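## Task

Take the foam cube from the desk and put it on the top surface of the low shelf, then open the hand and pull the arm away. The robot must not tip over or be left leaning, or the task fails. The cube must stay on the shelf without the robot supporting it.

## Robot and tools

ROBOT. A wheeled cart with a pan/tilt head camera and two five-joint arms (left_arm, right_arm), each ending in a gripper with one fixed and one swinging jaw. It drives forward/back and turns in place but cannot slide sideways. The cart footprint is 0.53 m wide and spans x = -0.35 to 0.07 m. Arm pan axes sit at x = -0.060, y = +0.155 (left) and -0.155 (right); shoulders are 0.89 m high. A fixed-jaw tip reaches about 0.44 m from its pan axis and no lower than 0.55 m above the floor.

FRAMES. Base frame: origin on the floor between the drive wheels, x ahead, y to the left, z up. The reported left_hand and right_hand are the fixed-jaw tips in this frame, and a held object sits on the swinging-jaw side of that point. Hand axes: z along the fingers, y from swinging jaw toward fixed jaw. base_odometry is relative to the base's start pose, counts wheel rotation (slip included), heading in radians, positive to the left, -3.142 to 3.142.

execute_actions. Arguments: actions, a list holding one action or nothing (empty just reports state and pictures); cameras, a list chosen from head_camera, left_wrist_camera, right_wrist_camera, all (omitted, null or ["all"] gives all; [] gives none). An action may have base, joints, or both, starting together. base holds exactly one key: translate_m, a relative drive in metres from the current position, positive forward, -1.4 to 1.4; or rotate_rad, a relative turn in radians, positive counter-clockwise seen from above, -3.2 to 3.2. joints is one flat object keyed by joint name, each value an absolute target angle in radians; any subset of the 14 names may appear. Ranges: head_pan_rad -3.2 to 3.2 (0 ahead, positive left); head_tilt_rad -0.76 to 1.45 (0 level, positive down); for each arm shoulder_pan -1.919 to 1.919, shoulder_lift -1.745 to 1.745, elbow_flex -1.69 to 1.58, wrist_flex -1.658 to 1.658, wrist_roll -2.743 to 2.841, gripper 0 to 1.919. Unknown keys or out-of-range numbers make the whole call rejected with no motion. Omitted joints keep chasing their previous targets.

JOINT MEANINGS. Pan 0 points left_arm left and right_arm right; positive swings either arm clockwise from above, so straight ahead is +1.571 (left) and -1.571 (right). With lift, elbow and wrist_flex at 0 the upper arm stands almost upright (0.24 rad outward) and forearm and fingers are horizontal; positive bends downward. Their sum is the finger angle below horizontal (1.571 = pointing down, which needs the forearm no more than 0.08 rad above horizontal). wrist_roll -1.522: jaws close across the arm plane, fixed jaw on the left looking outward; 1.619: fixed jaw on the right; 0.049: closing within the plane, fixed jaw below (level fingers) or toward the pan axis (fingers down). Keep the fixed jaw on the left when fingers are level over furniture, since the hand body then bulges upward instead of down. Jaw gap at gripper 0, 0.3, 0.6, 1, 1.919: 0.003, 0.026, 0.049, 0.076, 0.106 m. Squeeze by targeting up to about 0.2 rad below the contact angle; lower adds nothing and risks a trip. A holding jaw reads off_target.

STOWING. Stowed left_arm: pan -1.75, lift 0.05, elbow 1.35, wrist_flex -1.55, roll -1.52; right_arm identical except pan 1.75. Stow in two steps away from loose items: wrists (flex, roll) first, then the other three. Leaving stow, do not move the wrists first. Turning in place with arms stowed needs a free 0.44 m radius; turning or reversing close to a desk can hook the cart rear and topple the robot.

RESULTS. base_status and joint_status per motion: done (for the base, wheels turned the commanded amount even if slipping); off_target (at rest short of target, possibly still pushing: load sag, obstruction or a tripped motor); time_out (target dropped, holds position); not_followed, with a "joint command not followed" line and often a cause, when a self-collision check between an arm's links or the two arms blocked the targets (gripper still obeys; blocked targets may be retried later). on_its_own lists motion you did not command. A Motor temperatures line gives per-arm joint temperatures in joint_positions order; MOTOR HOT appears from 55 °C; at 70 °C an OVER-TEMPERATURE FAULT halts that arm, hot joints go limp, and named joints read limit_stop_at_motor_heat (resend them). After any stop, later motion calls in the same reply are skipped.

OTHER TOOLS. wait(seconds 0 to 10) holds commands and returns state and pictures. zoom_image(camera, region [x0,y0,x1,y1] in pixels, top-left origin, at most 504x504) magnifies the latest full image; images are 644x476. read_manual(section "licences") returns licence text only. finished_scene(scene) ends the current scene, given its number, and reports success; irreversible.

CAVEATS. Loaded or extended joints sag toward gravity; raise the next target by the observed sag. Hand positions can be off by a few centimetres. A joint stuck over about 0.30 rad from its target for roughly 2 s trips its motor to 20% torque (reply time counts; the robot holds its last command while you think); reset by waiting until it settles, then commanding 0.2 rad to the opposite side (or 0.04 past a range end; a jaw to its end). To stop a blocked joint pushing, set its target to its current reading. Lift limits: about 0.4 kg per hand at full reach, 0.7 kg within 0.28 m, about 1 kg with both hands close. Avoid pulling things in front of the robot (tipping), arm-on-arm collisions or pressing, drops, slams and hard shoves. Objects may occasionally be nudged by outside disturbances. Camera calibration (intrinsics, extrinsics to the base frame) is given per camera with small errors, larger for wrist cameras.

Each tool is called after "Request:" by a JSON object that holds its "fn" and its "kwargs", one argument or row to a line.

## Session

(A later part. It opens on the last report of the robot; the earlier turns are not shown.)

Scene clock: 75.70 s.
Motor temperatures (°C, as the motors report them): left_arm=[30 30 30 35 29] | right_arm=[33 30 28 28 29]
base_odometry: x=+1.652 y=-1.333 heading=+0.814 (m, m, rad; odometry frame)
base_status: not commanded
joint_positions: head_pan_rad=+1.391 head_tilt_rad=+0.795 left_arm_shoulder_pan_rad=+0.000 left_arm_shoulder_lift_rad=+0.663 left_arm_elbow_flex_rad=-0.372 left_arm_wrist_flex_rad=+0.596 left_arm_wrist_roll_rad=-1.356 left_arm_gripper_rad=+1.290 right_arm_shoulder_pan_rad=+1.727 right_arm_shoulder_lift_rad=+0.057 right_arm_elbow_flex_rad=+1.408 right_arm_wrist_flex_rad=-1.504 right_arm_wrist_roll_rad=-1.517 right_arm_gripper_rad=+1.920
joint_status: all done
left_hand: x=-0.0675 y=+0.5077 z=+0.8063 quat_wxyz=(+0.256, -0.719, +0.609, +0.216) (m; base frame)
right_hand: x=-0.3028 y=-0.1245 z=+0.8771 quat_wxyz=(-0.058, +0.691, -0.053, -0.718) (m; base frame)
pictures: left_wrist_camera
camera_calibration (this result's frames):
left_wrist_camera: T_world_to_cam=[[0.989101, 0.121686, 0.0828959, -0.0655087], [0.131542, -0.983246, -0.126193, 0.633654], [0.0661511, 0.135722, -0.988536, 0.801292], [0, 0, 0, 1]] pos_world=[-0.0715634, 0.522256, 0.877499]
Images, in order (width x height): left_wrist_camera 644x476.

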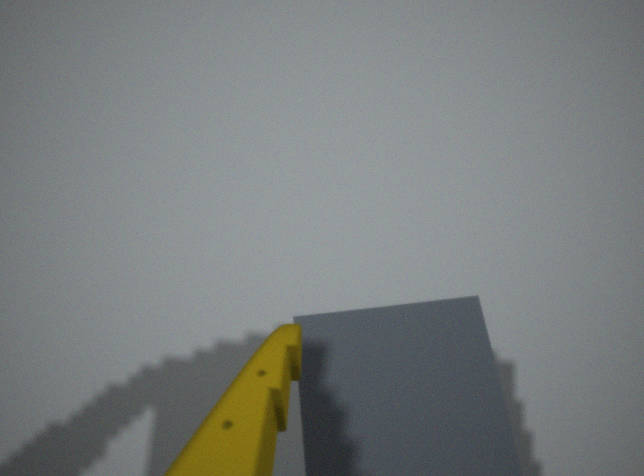

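Caught on the edge; shift back slightly.

Request:
{"fn": "execute_actions", "kwargs": {
  "actions": [
    {"base":{"translate_m":-0.015},"joints":{"left_arm_shoulder_lift_rad":0.55}}
  ],
  "cameras": []
}}

Request:
{"fn": "execute_actions", "kwargs": {
  "actions": [
    {"joints":{"left_arm_shoulder_lift_rad":0.78}}
  ],
  "cameras": ["left_wrist_camera"]
}}

Request:
{"fn": "execute_actions", "kwargs": {
  "actions": [
    {"joints":{"left_arm_gripper_rad":0.4}}
  ],
  "cameras": []
}}

Request:
{"fn": "execute_actions", "kwargs": {
  "actions": [
    {"joints":{"left_arm_shoulder_lift_rad":0.0,"left_arm_elbow_flex_rad":0.2}}
  ],
  "cameras": ["left_wrist_camera"]
}}

Scene clock: 78.27 s.
Motor temperatures (°C, as the motors report them): left_arm=[30 30 30 35 29] | right_arm=[33 30 28 28 29]
base_odometry: x=+1.641 y=-1.345 heading=+0.815 (m, m, rad; odometry frame)
base_status: done
joint_positions: head_pan_rad=+1.391 head_tilt_rad=+0.795 left_arm_shoulder_pan_rad=+0.000 left_arm_shoulder_lift_rad=+0.613 left_arm_elbow_flex_rad=-0.346 left_arm_wrist_flex_rad=+0.596 left_arm_wrist_roll_rad=-1.356 left_arm_gripper_rad=+1.290 right_arm_shoulder_pan_rad=+1.727 right_arm_shoulder_lift_rad=+0.057 right_arm_elbow_flex_rad=+1.408 right_arm_wrist_flex_rad=-1.504 right_arm_wrist_roll_rad=-1.517 right_arm_gripper_rad=+1.920
joint_status: all done
left_hand: x=-0.0675 y=+0.5078 z=+0.8165 quat_wxyz=(+0.265, -0.716, +0.606, +0.224) (m; base frame)
right_hand: x=-0.3028 y=-0.1245 z=+0.8771 quat_wxyz=(-0.058, +0.691, -0.053, -0.718) (m; base frame)
pictures: none
No camera images: the call's "cameras" was empty. Leave "cameras" out to get every camera's image.

Scene clock: 79.03 s.
Motor temperatures (°C, as the motors report them): left_arm=[30 30 30 35 29] | right_arm=[33 30 28 28 29]
base_odometry: x=+1.641 y=-1.345 heading=+0.815 (m, m, rad; odometry frame)
base_status: not commanded
joint_positions: head_pan_rad=+1.391 head_tilt_rad=+0.795 left_arm_shoulder_pan_rad=+0.000 left_arm_shoulder_lift_rad=+0.774 left_arm_elbow_flex_rad=-0.347 left_arm_wrist_flex_rad=+0.596 left_arm_wrist_roll_rad=-1.356 left_arm_gripper_rad=+1.290 right_arm_shoulder_pan_rad=+1.727 right_arm_shoulder_lift_rad=+0.057 right_arm_elbow_flex_rad=+1.408 right_arm_wrist_flex_rad=-1.504 right_arm_wrist_roll_rad=-1.517 right_arm_gripper_rad=+1.920
joint_status: all done
left_hand: x=-0.0675 y=+0.4915 z=+0.7661 quat_wxyz=(+0.207, -0.735, +0.622, +0.175) (m; base frame)
right_hand: x=-0.3028 y=-0.1245 z=+0.8771 quat_wxyz=(-0.058, +0.691, -0.053, -0.718) (m; base frame)
pictures: left_wrist_camera
camera_calibration (this result's frames):
left_wrist_camera: T_world_to_cam=[[0.989104, 0.131732, 0.0657237, -0.051986], [0.131539, -0.991284, 0.00727498, 0.514352], [0.0661092, 0.00144952, -0.997811, 0.836913], [0, 0, 0, 1]] pos_world=[-0.0715655, 0.515504, 0.834756]
Images, in order (width x height): left_wrist_camera 644x476.

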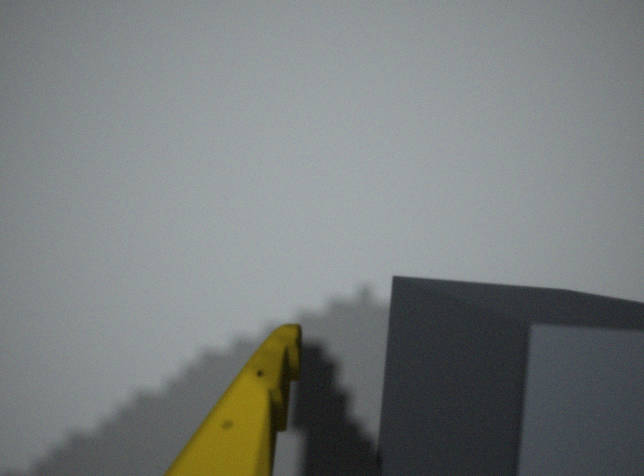

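Scene clock: 80.03 s.
Motor temperatures (°C, as the motors report them): left_arm=[30 30 30 35 29] | right_arm=[33 30 28 28 29]
base_odometry: x=+1.641 y=-1.345 heading=+0.814 (m, m, rad; odometry frame)
base_status: not commanded
joint_positions: head_pan_rad=+1.391 head_tilt_rad=+0.795 left_arm_shoulder_pan_rad=+0.043 left_arm_shoulder_lift_rad=+0.745 left_arm_elbow_flex_rad=-0.361 left_arm_wrist_flex_rad=+0.596 left_arm_wrist_roll_rad=-1.352 left_arm_gripper_rad=+0.598 right_arm_shoulder_pan_rad=+1.727 right_arm_shoulder_lift_rad=+0.057 right_arm_elbow_flex_rad=+1.408 right_arm_wrist_flex_rad=-1.504 right_arm_wrist_roll_rad=-1.517 right_arm_gripper_rad=+1.920
joint_status: left_arm_gripper_rad off_target (ended at +0.598, target +0.400)
left_hand: x=-0.0527 y=+0.4975 z=+0.7780 quat_wxyz=(+0.227, -0.718, +0.632, +0.183) (m; base frame)
right_hand: x=-0.3028 y=-0.1245 z=+0.8771 quat_wxyz=(-0.058, +0.691, -0.053, -0.718) (m; base frame)
pictures: none
No camera images: the call's "cameras" was empty. Leave "cameras" out to get every camera's image.

Scene clock: 81.33 s.
Motor temperatures (°C, as the motors report them): left_arm=[30 30 30 35 29] | right_arm=[33 30 28 28 29]
base_odometry: x=+1.641 y=-1.345 heading=+0.814 (m, m, rad; odometry frame)
base_status: not commanded
joint_positions: head_pan_rad=+1.391 head_tilt_rad=+0.795 left_arm_shoulder_pan_rad=+0.008 left_arm_shoulder_lift_rad=+0.050 left_arm_elbow_flex_rad=+0.206 left_arm_wrist_flex_rad=+0.596 left_arm_wrist_roll_rad=-1.352 left_arm_gripper_rad=+0.584 right_arm_shoulder_pan_rad=+1.727 right_arm_shoulder_lift_rad=+0.057 right_arm_elbow_flex_rad=+1.408 right_arm_wrist_flex_rad=-1.504 right_arm_wrist_roll_rad=-1.517 right_arm_gripper_rad=+1.920
joint_status: all done
left_hand: x=-0.0652 y=+0.4553 z=+0.8541 quat_wxyz=(+0.270, -0.713, +0.606, +0.226) (m; base frame)
right_hand: x=-0.3028 y=-0.1245 z=+0.8771 quat_wxyz=(-0.058, +0.691, -0.053, -0.718) (m; base frame)
pictures: left_wrist_camera
camera_calibration (this result's frames):
left_wrist_camera: T_world_to_cam=[[0.989322, 0.114526, 0.0901435, -0.0682883], [0.127914, -0.97873, -0.160391, 0.614851], [0.0698571, 0.170209, -0.982929, 0.835239], [0, 0, 0, 1]] pos_world=[-0.0694364, 0.467429, 0.925753]
Images, in order (width x height): left_wrist_camera 644x476.

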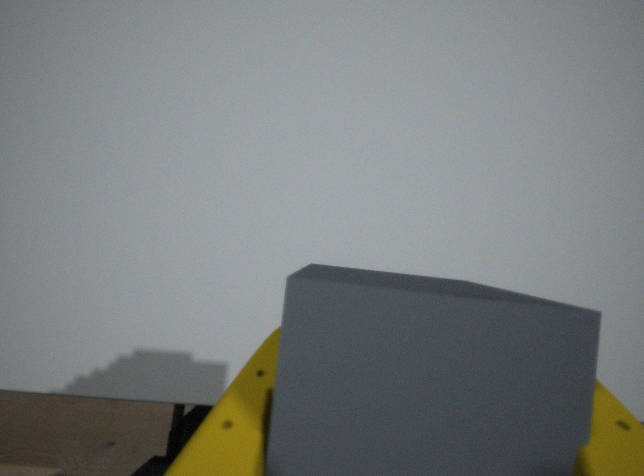

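Request:
{"fn": "execute_actions", "kwargs": {
  "actions": [
    {"base":{"translate_m":-1.1},"joints":{"left_arm_shoulder_pan_rad":1.57,"head_pan_rad":0,"head_tilt_rad":0.7}}
  ],
  "cameras": []
}}

Request:
{"fn": "execute_actions", "kwargs": {
  "actions": [
    {"base":{"rotate_rad":-0.7}}
  ],
  "cameras": ["head_camera"]
}}

Scene clock: 89.20 s.
Motor temperatures (°C, as the motors report them): left_arm=[30 30 30 35 29] | right_arm=[33 30 28 28 29]
base_odometry: x=+0.884 y=-2.143 heading=+0.811 (m, m, rad; odometry frame)
base_status: done
joint_positions: head_pan_rad=+0.010 head_tilt_rad=+0.714 left_arm_shoulder_pan_rad=+1.562 left_arm_shoulder_lift_rad=+0.050 left_arm_elbow_flex_rad=+0.206 left_arm_wrist_flex_rad=+0.596 left_arm_wrist_roll_rad=-1.352 left_arm_gripper_rad=+0.583 right_arm_shoulder_pan_rad=+1.727 right_arm_shoulder_lift_rad=+0.057 right_arm_elbow_flex_rad=+1.408 right_arm_wrist_flex_rad=-1.504 right_arm_wrist_roll_rad=-1.517 right_arm_gripper_rad=+1.920
joint_status: all done
left_hand: x=+0.2402 y=+0.1652 z=+0.8541 quat_wxyz=(+0.351, -0.084, +0.932, -0.028) (m; base frame)
right_hand: x=-0.3028 y=-0.1245 z=+0.8771 quat_wxyz=(-0.058, +0.691, -0.053, -0.718) (m; base frame)
pictures: none
No camera images: the call's "cameras" was empty. Leave "cameras" out to get every camera's image.

Scene clock: 90.77 s.
Motor temperatures (°C, as the motors report them): left_arm=[30 30 30 35 29] | right_arm=[33 30 28 28 29]
base_odometry: x=+0.884 y=-2.143 heading=+0.112 (m, m, rad; odometry frame)
base_status: done
joint_positions: head_pan_rad=+0.010 head_tilt_rad=+0.714 left_arm_shoulder_pan_rad=+1.563 left_arm_shoulder_lift_rad=+0.050 left_arm_elbow_flex_rad=+0.206 left_arm_wrist_flex_rad=+0.596 left_arm_wrist_roll_rad=-1.352 left_arm_gripper_rad=+0.583 right_arm_shoulder_pan_rad=+1.727 right_arm_shoulder_lift_rad=+0.057 right_arm_elbow_flex_rad=+1.408 right_arm_wrist_flex_rad=-1.504 right_arm_wrist_roll_rad=-1.517 right_arm_gripper_rad=+1.920
joint_status: not commanded
left_hand: x=+0.2402 y=+0.1648 z=+0.8541 quat_wxyz=(+0.351, -0.083, +0.932, -0.029) (m; base frame)
right_hand: x=-0.3028 y=-0.1245 z=+0.8771 quat_wxyz=(-0.058, +0.691, -0.053, -0.718) (m; base frame)
pictures: head_camera
camera_calibration (this result's frames):
head_camera: T_world_to_cam=[[-0.00845056, -0.999185, 0.0394697, -0.0467483], [-0.646036, -0.0246725, -0.762908, 0.895586], [0.76326, -0.0319459, -0.645301, 0.767979], [0, 0, 0, 1]] pos_world=[-0.0079814, -0.0000801295, 1.18067]
Images, in order (width x height): head_camera 644x476.

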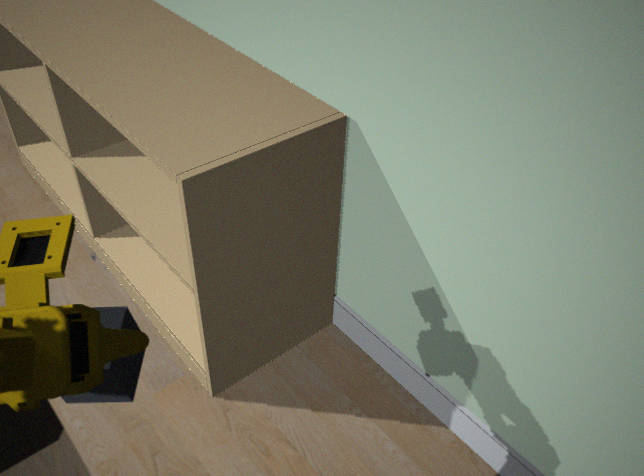

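Request:
{"fn": "execute_actions", "kwargs": {
  "actions": [
    {"base":{"translate_m":0.58},"joints":{"left_arm_shoulder_lift_rad":0.7,"left_arm_elbow_flex_rad":-0.3,"left_arm_wrist_flex_rad":0.6,"left_arm_shoulder_pan_rad":1.4,"head_tilt_rad":1.0}}
  ],
  "cameras": ["head_camera","left_wrist_camera"]
}}

Scene clock: 96.60 s.
Motor temperatures (°C, as the motors report them): left_arm=[30 30 30 35 29] | right_arm=[33 30 28 28 29]
base_odometry: x=+1.460 y=-2.079 heading=+0.112 (m, m, rad; odometry frame)
base_status: done
joint_positions: head_pan_rad=+0.010 head_tilt_rad=+0.995 left_arm_shoulder_pan_rad=+1.407 left_arm_shoulder_lift_rad=+0.717 left_arm_elbow_flex_rad=-0.266 left_arm_wrist_flex_rad=+0.596 left_arm_wrist_roll_rad=-1.352 left_arm_gripper_rad=+0.583 right_arm_shoulder_pan_rad=+1.727 right_arm_shoulder_lift_rad=+0.057 right_arm_elbow_flex_rad=+1.408 right_arm_wrist_flex_rad=-1.504 right_arm_wrist_roll_rad=-1.517 right_arm_gripper_rad=+1.920
joint_status: all done
left_hand: x=+0.2625 y=+0.2160 z=+0.7666 quat_wxyz=(+0.259, -0.161, +0.952, -0.001) (m; base frame)
right_hand: x=-0.3028 y=-0.1245 z=+0.8771 quat_wxyz=(-0.058, +0.691, -0.053, -0.718) (m; base frame)
pictures: head_camera, left_wrist_camera
camera_calibration (this result's frames):
head_camera: T_world_to_cam=[[0.00321214, -0.999069, 0.0430149, -0.0502807], [-0.832213, -0.0265204, -0.553821, 0.646176], [0.554446, -0.0340186, -0.831524, 0.972507], [0, 0, 0, 1]] pos_world=[-0.0012845, -0.0000136584, 1.16869]
left_wrist_camera: T_world_to_cam=[[0.296908, -0.952709, 0.0647397, 0.074576], [-0.954839, -0.295404, 0.0319071, 0.313848], [-0.0112738, -0.0712895, -0.997392, 0.851649], [0, 0, 0, 1]] pos_world=[0.287134, 0.224475, 0.834586]
Images, in order (width x height): head_camera 644x476, left_wrist_camera 644x476.

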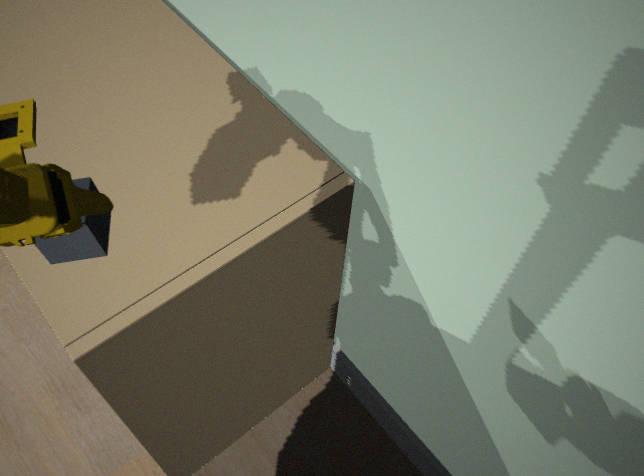

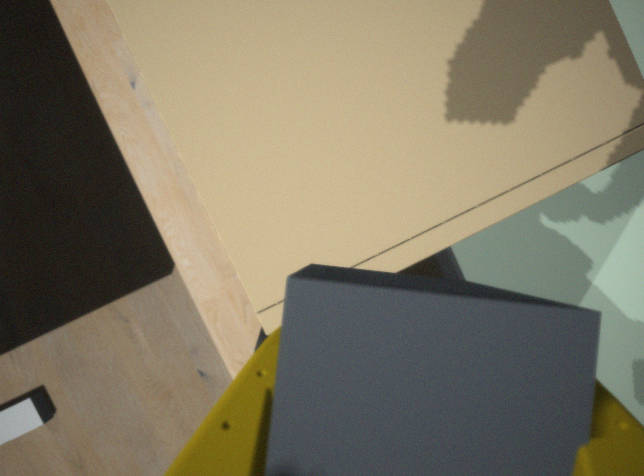

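Request:
{"fn": "execute_actions", "kwargs": {
  "actions": [
    {"base":{"translate_m":0.1},"joints":{"left_arm_shoulder_pan_rad":1.6,"left_arm_shoulder_lift_rad":1.0,"left_arm_elbow_flex_rad":-0.7,"left_arm_wrist_flex_rad":0.6}}
  ],
  "cameras": ["head_camera","left_wrist_camera"]
}}

Scene clock: 99.37 s.
Motor temperatures (°C, as the motors report them): left_arm=[30 30 30 35 29] | right_arm=[33 30 28 28 29]
base_odometry: x=+1.560 y=-2.068 heading=+0.112 (m, m, rad; odometry frame)
base_status: done
joint_positions: head_pan_rad=+0.010 head_tilt_rad=+0.995 left_arm_shoulder_pan_rad=+1.594 left_arm_shoulder_lift_rad=+1.021 left_arm_elbow_flex_rad=-0.663 left_arm_wrist_flex_rad=+0.596 left_arm_wrist_roll_rad=-1.352 left_arm_gripper_rad=+0.583 right_arm_shoulder_pan_rad=+1.727 right_arm_shoulder_lift_rad=+0.057 right_arm_elbow_flex_rad=+1.408 right_arm_wrist_flex_rad=-1.504 right_arm_wrist_roll_rad=-1.517 right_arm_gripper_rad=+1.920
joint_status: all done
left_hand: x=+0.3009 y=+0.1542 z=+0.7549 quat_wxyz=(+0.302, -0.070, +0.950, -0.029) (m; base frame)
right_hand: x=-0.3028 y=-0.1245 z=+0.8771 quat_wxyz=(-0.058, +0.691, -0.053, -0.718) (m; base frame)
pictures: head_camera, left_wrist_camera
camera_calibration (this result's frames):
head_camera: T_world_to_cam=[[0.003213, -0.999069, 0.043015, -0.0502807], [-0.832221, -0.0265207, -0.553809, 0.646162], [0.554434, -0.0340186, -0.831532, 0.972515], [0, 0, 0, 1]] pos_world=[-0.00128424, -0.0000136451, 1.16869]
left_wrist_camera: T_world_to_cam=[[0.107819, -0.99116, 0.077309, 0.058354], [-0.991778, -0.112625, -0.0607562, 0.38557], [0.068926, -0.0701228, -0.995154, 0.810005], [0, 0, 0, 1]] pos_world=[0.320278, 0.158063, 0.824995]
Images, in order (width x height): head_camera 644x476, left_wrist_camera 644x476.

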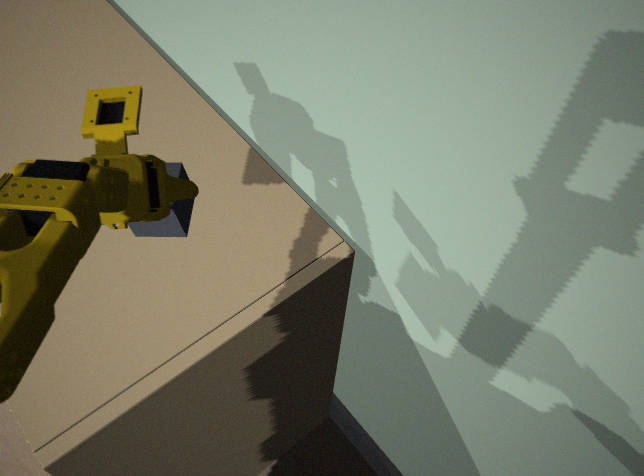

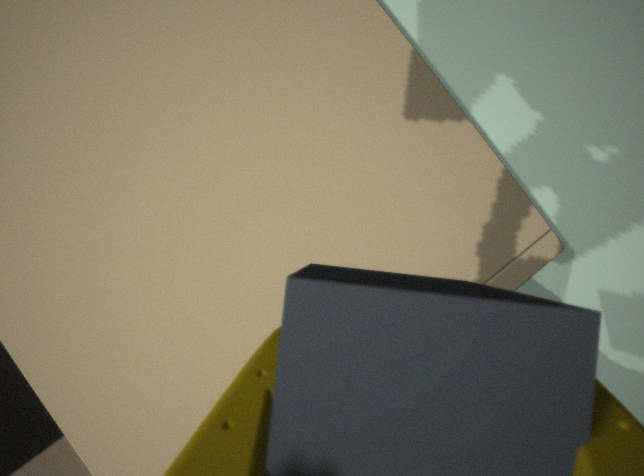

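Now too far right; pan left and lower.

Request:
{"fn": "execute_actions", "kwargs": {
  "actions": [
    {"joints":{"left_arm_shoulder_pan_rad":1.3,"left_arm_shoulder_lift_rad":1.4,"left_arm_elbow_flex_rad":-0.9,"left_arm_wrist_flex_rad":0.5,"head_pan_rad":0.3}}
  ],
  "cameras": ["head_camera","left_wrist_camera"]
}}

Scene clock: 101.30 s.
Motor temperatures (°C, as the motors report them): left_arm=[30 30 30 35 29] | right_arm=[33 30 28 28 29]
base_odometry: x=+1.560 y=-2.068 heading=+0.112 (m, m, rad; odometry frame)
base_status: not commanded
joint_positions: head_pan_rad=+0.290 head_tilt_rad=+0.995 left_arm_shoulder_pan_rad=+1.306 left_arm_shoulder_lift_rad=+1.423 left_arm_elbow_flex_rad=-0.867 left_arm_wrist_flex_rad=+0.518 left_arm_wrist_roll_rad=-1.352 left_arm_gripper_rad=+0.583 right_arm_shoulder_pan_rad=+1.727 right_arm_shoulder_lift_rad=+0.057 right_arm_elbow_flex_rad=+1.408 right_arm_wrist_flex_rad=-1.504 right_arm_wrist_roll_rad=-1.517 right_arm_gripper_rad=+1.920
joint_status: all done
left_hand: x=+0.2647 y=+0.2510 z=+0.6745 quat_wxyz=(+0.246, -0.209, +0.946, +0.012) (m; base frame)
right_hand: x=-0.3028 y=-0.1245 z=+0.8771 quat_wxyz=(-0.058, +0.691, -0.053, -0.718) (m; base frame)
pictures: head_camera, left_wrist_camera
camera_calibration (this result's frames):
head_camera: T_world_to_cam=[[0.279257, -0.959252, 0.043015, -0.0373067], [-0.792463, -0.255535, -0.553809, 0.648031], [0.542235, 0.120567, -0.831532, 0.971942], [0, 0, 0, 1]] pos_world=[-0.00306179, 0.0126239, 1.16869]
left_wrist_camera: T_world_to_cam=[[0.393262, -0.917392, 0.0611311, 0.0812922], [-0.918966, -0.390091, 0.0577163, 0.326131], [-0.0291018, -0.078875, -0.99646, 0.768281], [0, 0, 0, 1]] pos_world=[0.290092, 0.262396, 0.741769]
Images, in order (width x height): head_camera 644x476, left_wrist_camera 644x476.

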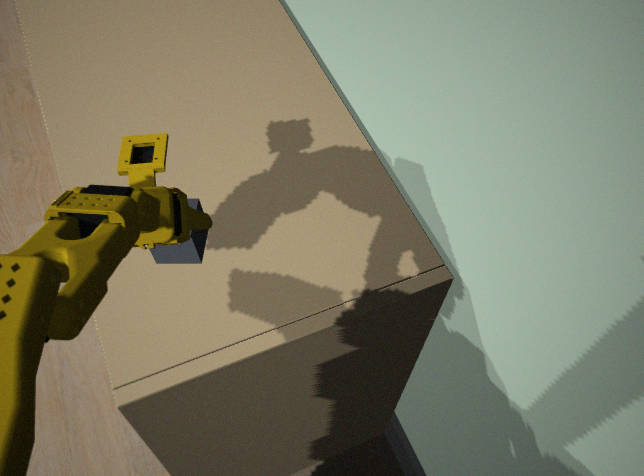

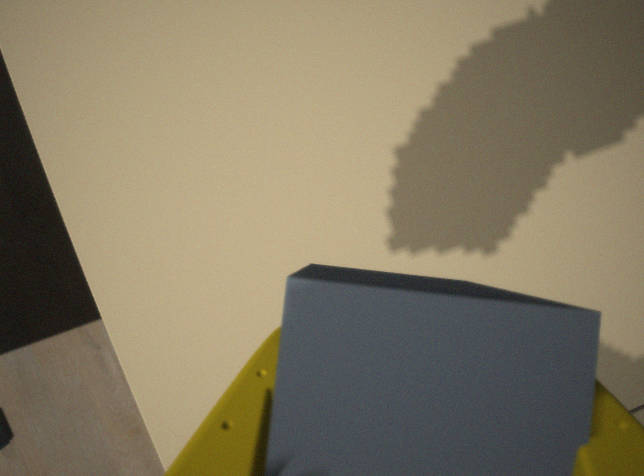

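Good location; lower a little more with pan slightly right.

Request:
{"fn": "execute_actions", "kwargs": {
  "actions": [
    {"joints":{"left_arm_shoulder_pan_rad":1.4,"left_arm_shoulder_lift_rad":1.6,"left_arm_elbow_flex_rad":-1.0,"left_arm_wrist_flex_rad":0.4}}
  ],
  "cameras": ["head_camera"]
}}

Scene clock: 102.87 s.
Motor temperatures (°C, as the motors report them): left_arm=[30 30 30 35 29] | right_arm=[33 30 28 28 29]
base_odometry: x=+1.560 y=-2.068 heading=+0.112 (m, m, rad; odometry frame)
base_status: not commanded
joint_positions: head_pan_rad=+0.290 head_tilt_rad=+0.995 left_arm_shoulder_pan_rad=+1.393 left_arm_shoulder_lift_rad=+1.619 left_arm_elbow_flex_rad=-0.967 left_arm_wrist_flex_rad=+0.418 left_arm_wrist_roll_rad=-1.352 left_arm_gripper_rad=+0.583 right_arm_shoulder_pan_rad=+1.727 right_arm_shoulder_lift_rad=+0.057 right_arm_elbow_flex_rad=+1.408 right_arm_wrist_flex_rad=-1.504 right_arm_wrist_roll_rad=-1.517 right_arm_gripper_rad=+1.920
joint_status: all done
left_hand: x=+0.2611 y=+0.2203 z=+0.6414 quat_wxyz=(+0.248, -0.168, +0.954, +0.001) (m; base frame)
right_hand: x=-0.3028 y=-0.1245 z=+0.8771 quat_wxyz=(-0.058, +0.691, -0.053, -0.718) (m; base frame)
pictures: head_camera
camera_calibration (this result's frames):
head_camera: T_world_to_cam=[[0.279263, -0.959251, 0.043015, -0.0373064], [-0.792461, -0.25554, -0.553809, 0.648031], [0.542234, 0.120571, -0.831532, 0.971942], [0, 0, 0, 1]] pos_world=[-0.00306186, 0.0126242, 1.16869]
Images, in order (width x height): head_camera 644x476.

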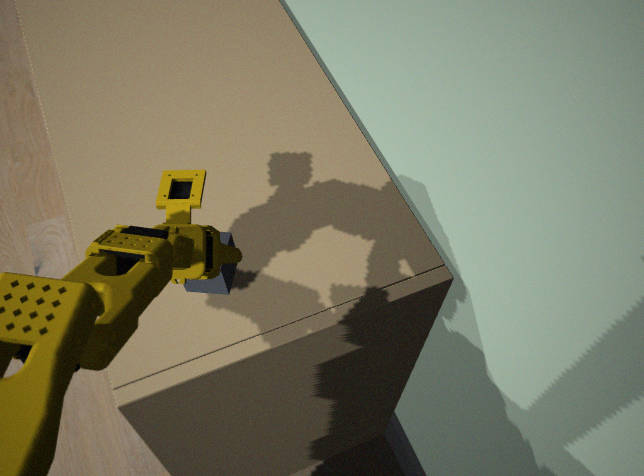

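Shadow nearly touching.

Request:
{"fn": "execute_actions", "kwargs": {
  "actions": [
    {"joints":{"left_arm_shoulder_lift_rad":1.7}}
  ],
  "cameras": []
}}

Request:
{"fn": "execute_actions", "kwargs": {
  "actions": [
    {"joints":{"left_arm_gripper_rad":1.2}}
  ],
  "cameras": []
}}

Request:
{"fn": "execute_actions", "kwargs": {
  "actions": [
    {"joints":{"left_arm_shoulder_lift_rad":0.8,"left_arm_elbow_flex_rad":-0.4}}
  ],
  "cameras": []
}}

Request:
{"fn": "execute_actions", "kwargs": {
  "actions": [
    {"base":{"translate_m":-0.3}}
  ],
  "cameras": ["head_camera"]
}}

Scene clock: 104.83 s.
Motor temperatures (°C, as the motors report them): left_arm=[30 30 30 35 29] | right_arm=[33 30 28 28 29]
base_odometry: x=+1.560 y=-2.068 heading=+0.112 (m, m, rad; odometry frame)
base_status: not commanded
joint_positions: head_pan_rad=+0.290 head_tilt_rad=+0.995 left_arm_shoulder_pan_rad=+1.395 left_arm_shoulder_lift_rad=+1.688 left_arm_elbow_flex_rad=-0.996 left_arm_wrist_flex_rad=+0.410 left_arm_wrist_roll_rad=-1.352 left_arm_gripper_rad=+0.582 right_arm_shoulder_pan_rad=+1.727 right_arm_shoulder_lift_rad=+0.057 right_arm_elbow_flex_rad=+1.408 right_arm_wrist_flex_rad=-1.504 right_arm_wrist_roll_rad=-1.517 right_arm_gripper_rad=+1.920
joint_status: all done
left_hand: x=+0.2510 y=+0.2180 z=+0.6271 quat_wxyz=(+0.232, -0.168, +0.958, +0.001) (m; base frame)
right_hand: x=-0.3028 y=-0.1245 z=+0.8771 quat_wxyz=(-0.058, +0.691, -0.053, -0.718) (m; base frame)
pictures: none
No camera images: the call's "cameras" was empty. Leave "cameras" out to get every camera's image.

Scene clock: 105.77 s.
Motor temperatures (°C, as the motors report them): left_arm=[30 30 30 35 29] | right_arm=[33 30 28 28 29]
base_odometry: x=+1.560 y=-2.068 heading=+0.112 (m, m, rad; odometry frame)
base_status: not commanded
joint_positions: head_pan_rad=+0.290 head_tilt_rad=+0.995 left_arm_shoulder_pan_rad=+1.395 left_arm_shoulder_lift_rad=+1.717 left_arm_elbow_flex_rad=-0.996 left_arm_wrist_flex_rad=+0.409 left_arm_wrist_roll_rad=-1.352 left_arm_gripper_rad=+1.189 right_arm_shoulder_pan_rad=+1.727 right_arm_shoulder_lift_rad=+0.057 right_arm_elbow_flex_rad=+1.408 right_arm_wrist_flex_rad=-1.504 right_arm_wrist_roll_rad=-1.517 right_arm_gripper_rad=+1.920
joint_status: all done
left_hand: x=+0.2435 y=+0.2167 z=+0.6189 quat_wxyz=(+0.219, -0.168, +0.961, +0.001) (m; base frame)
right_hand: x=-0.3028 y=-0.1245 z=+0.8771 quat_wxyz=(-0.058, +0.691, -0.053, -0.718) (m; base frame)
pictures: none
No camera images: the call's "cameras" was empty. Leave "cameras" out to get every camera's image.

Scene clock: 107.10 s.
Motor temperatures (°C, as the motors report them): left_arm=[30 30 30 35 29] | right_arm=[33 30 28 28 29]
base_odometry: x=+1.560 y=-2.068 heading=+0.112 (m, m, rad; odometry frame)
base_status: not commanded
joint_positions: head_pan_rad=+0.290 head_tilt_rad=+0.995 left_arm_shoulder_pan_rad=+1.395 left_arm_shoulder_lift_rad=+0.863 left_arm_elbow_flex_rad=-0.397 left_arm_wrist_flex_rad=+0.409 left_arm_wrist_roll_rad=-1.352 left_arm_gripper_rad=+1.190 right_arm_shoulder_pan_rad=+1.727 right_arm_shoulder_lift_rad=+0.057 right_arm_elbow_flex_rad=+1.408 right_arm_wrist_flex_rad=-1.504 right_arm_wrist_roll_rad=-1.517 right_arm_gripper_rad=+1.920
joint_status: all done
left_hand: x=+0.2918 y=+0.2253 z=+0.7657 quat_wxyz=(+0.341, -0.162, +0.926, +0.001) (m; base frame)
right_hand: x=-0.3028 y=-0.1245 z=+0.8771 quat_wxyz=(-0.058, +0.691, -0.053, -0.718) (m; base frame)
pictures: none
No camera images: the call's "cameras" was empty. Leave "cameras" out to get every camera's image.

Scene clock: 109.43 s.
Motor temperatures (°C, as the motors report them): left_arm=[30 30 30 35 29] | right_arm=[33 30 28 28 29]
base_odometry: x=+1.261 y=-2.101 heading=+0.111 (m, m, rad; odometry frame)
base_status: done
joint_positions: head_pan_rad=+0.290 head_tilt_rad=+0.995 left_arm_shoulder_pan_rad=+1.395 left_arm_shoulder_lift_rad=+0.863 left_arm_elbow_flex_rad=-0.395 left_arm_wrist_flex_rad=+0.409 left_arm_wrist_roll_rad=-1.352 left_arm_gripper_rad=+1.190 right_arm_shoulder_pan_rad=+1.727 right_arm_shoulder_lift_rad=+0.057 right_arm_elbow_flex_rad=+1.408 right_arm_wrist_flex_rad=-1.504 right_arm_wrist_roll_rad=-1.517 right_arm_gripper_rad=+1.920
joint_status: not commanded
left_hand: x=+0.2915 y=+0.2252 z=+0.7654 quat_wxyz=(+0.340, -0.162, +0.926, +0.001) (m; base frame)
right_hand: x=-0.3028 y=-0.1245 z=+0.8771 quat_wxyz=(-0.058, +0.691, -0.053, -0.718) (m; base frame)
pictures: head_camera
camera_calibration (this result's frames):
head_camera: T_world_to_cam=[[0.27936, -0.959222, 0.0430151, -0.037302], [-0.792447, -0.255623, -0.553792, 0.648012], [0.542205, 0.12062, -0.831543, 0.971954], [0, 0, 0, 1]] pos_world=[-0.00306277, 0.0126287, 1.16869]
Images, in order (width x height): head_camera 644x476.

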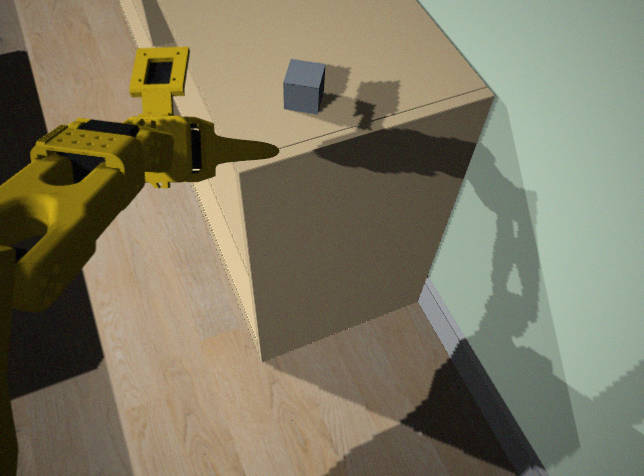

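Request:
{"fn": "finished_scene", "kwargs": {
  "scene": 1
}}

The scene is finished: the task was done.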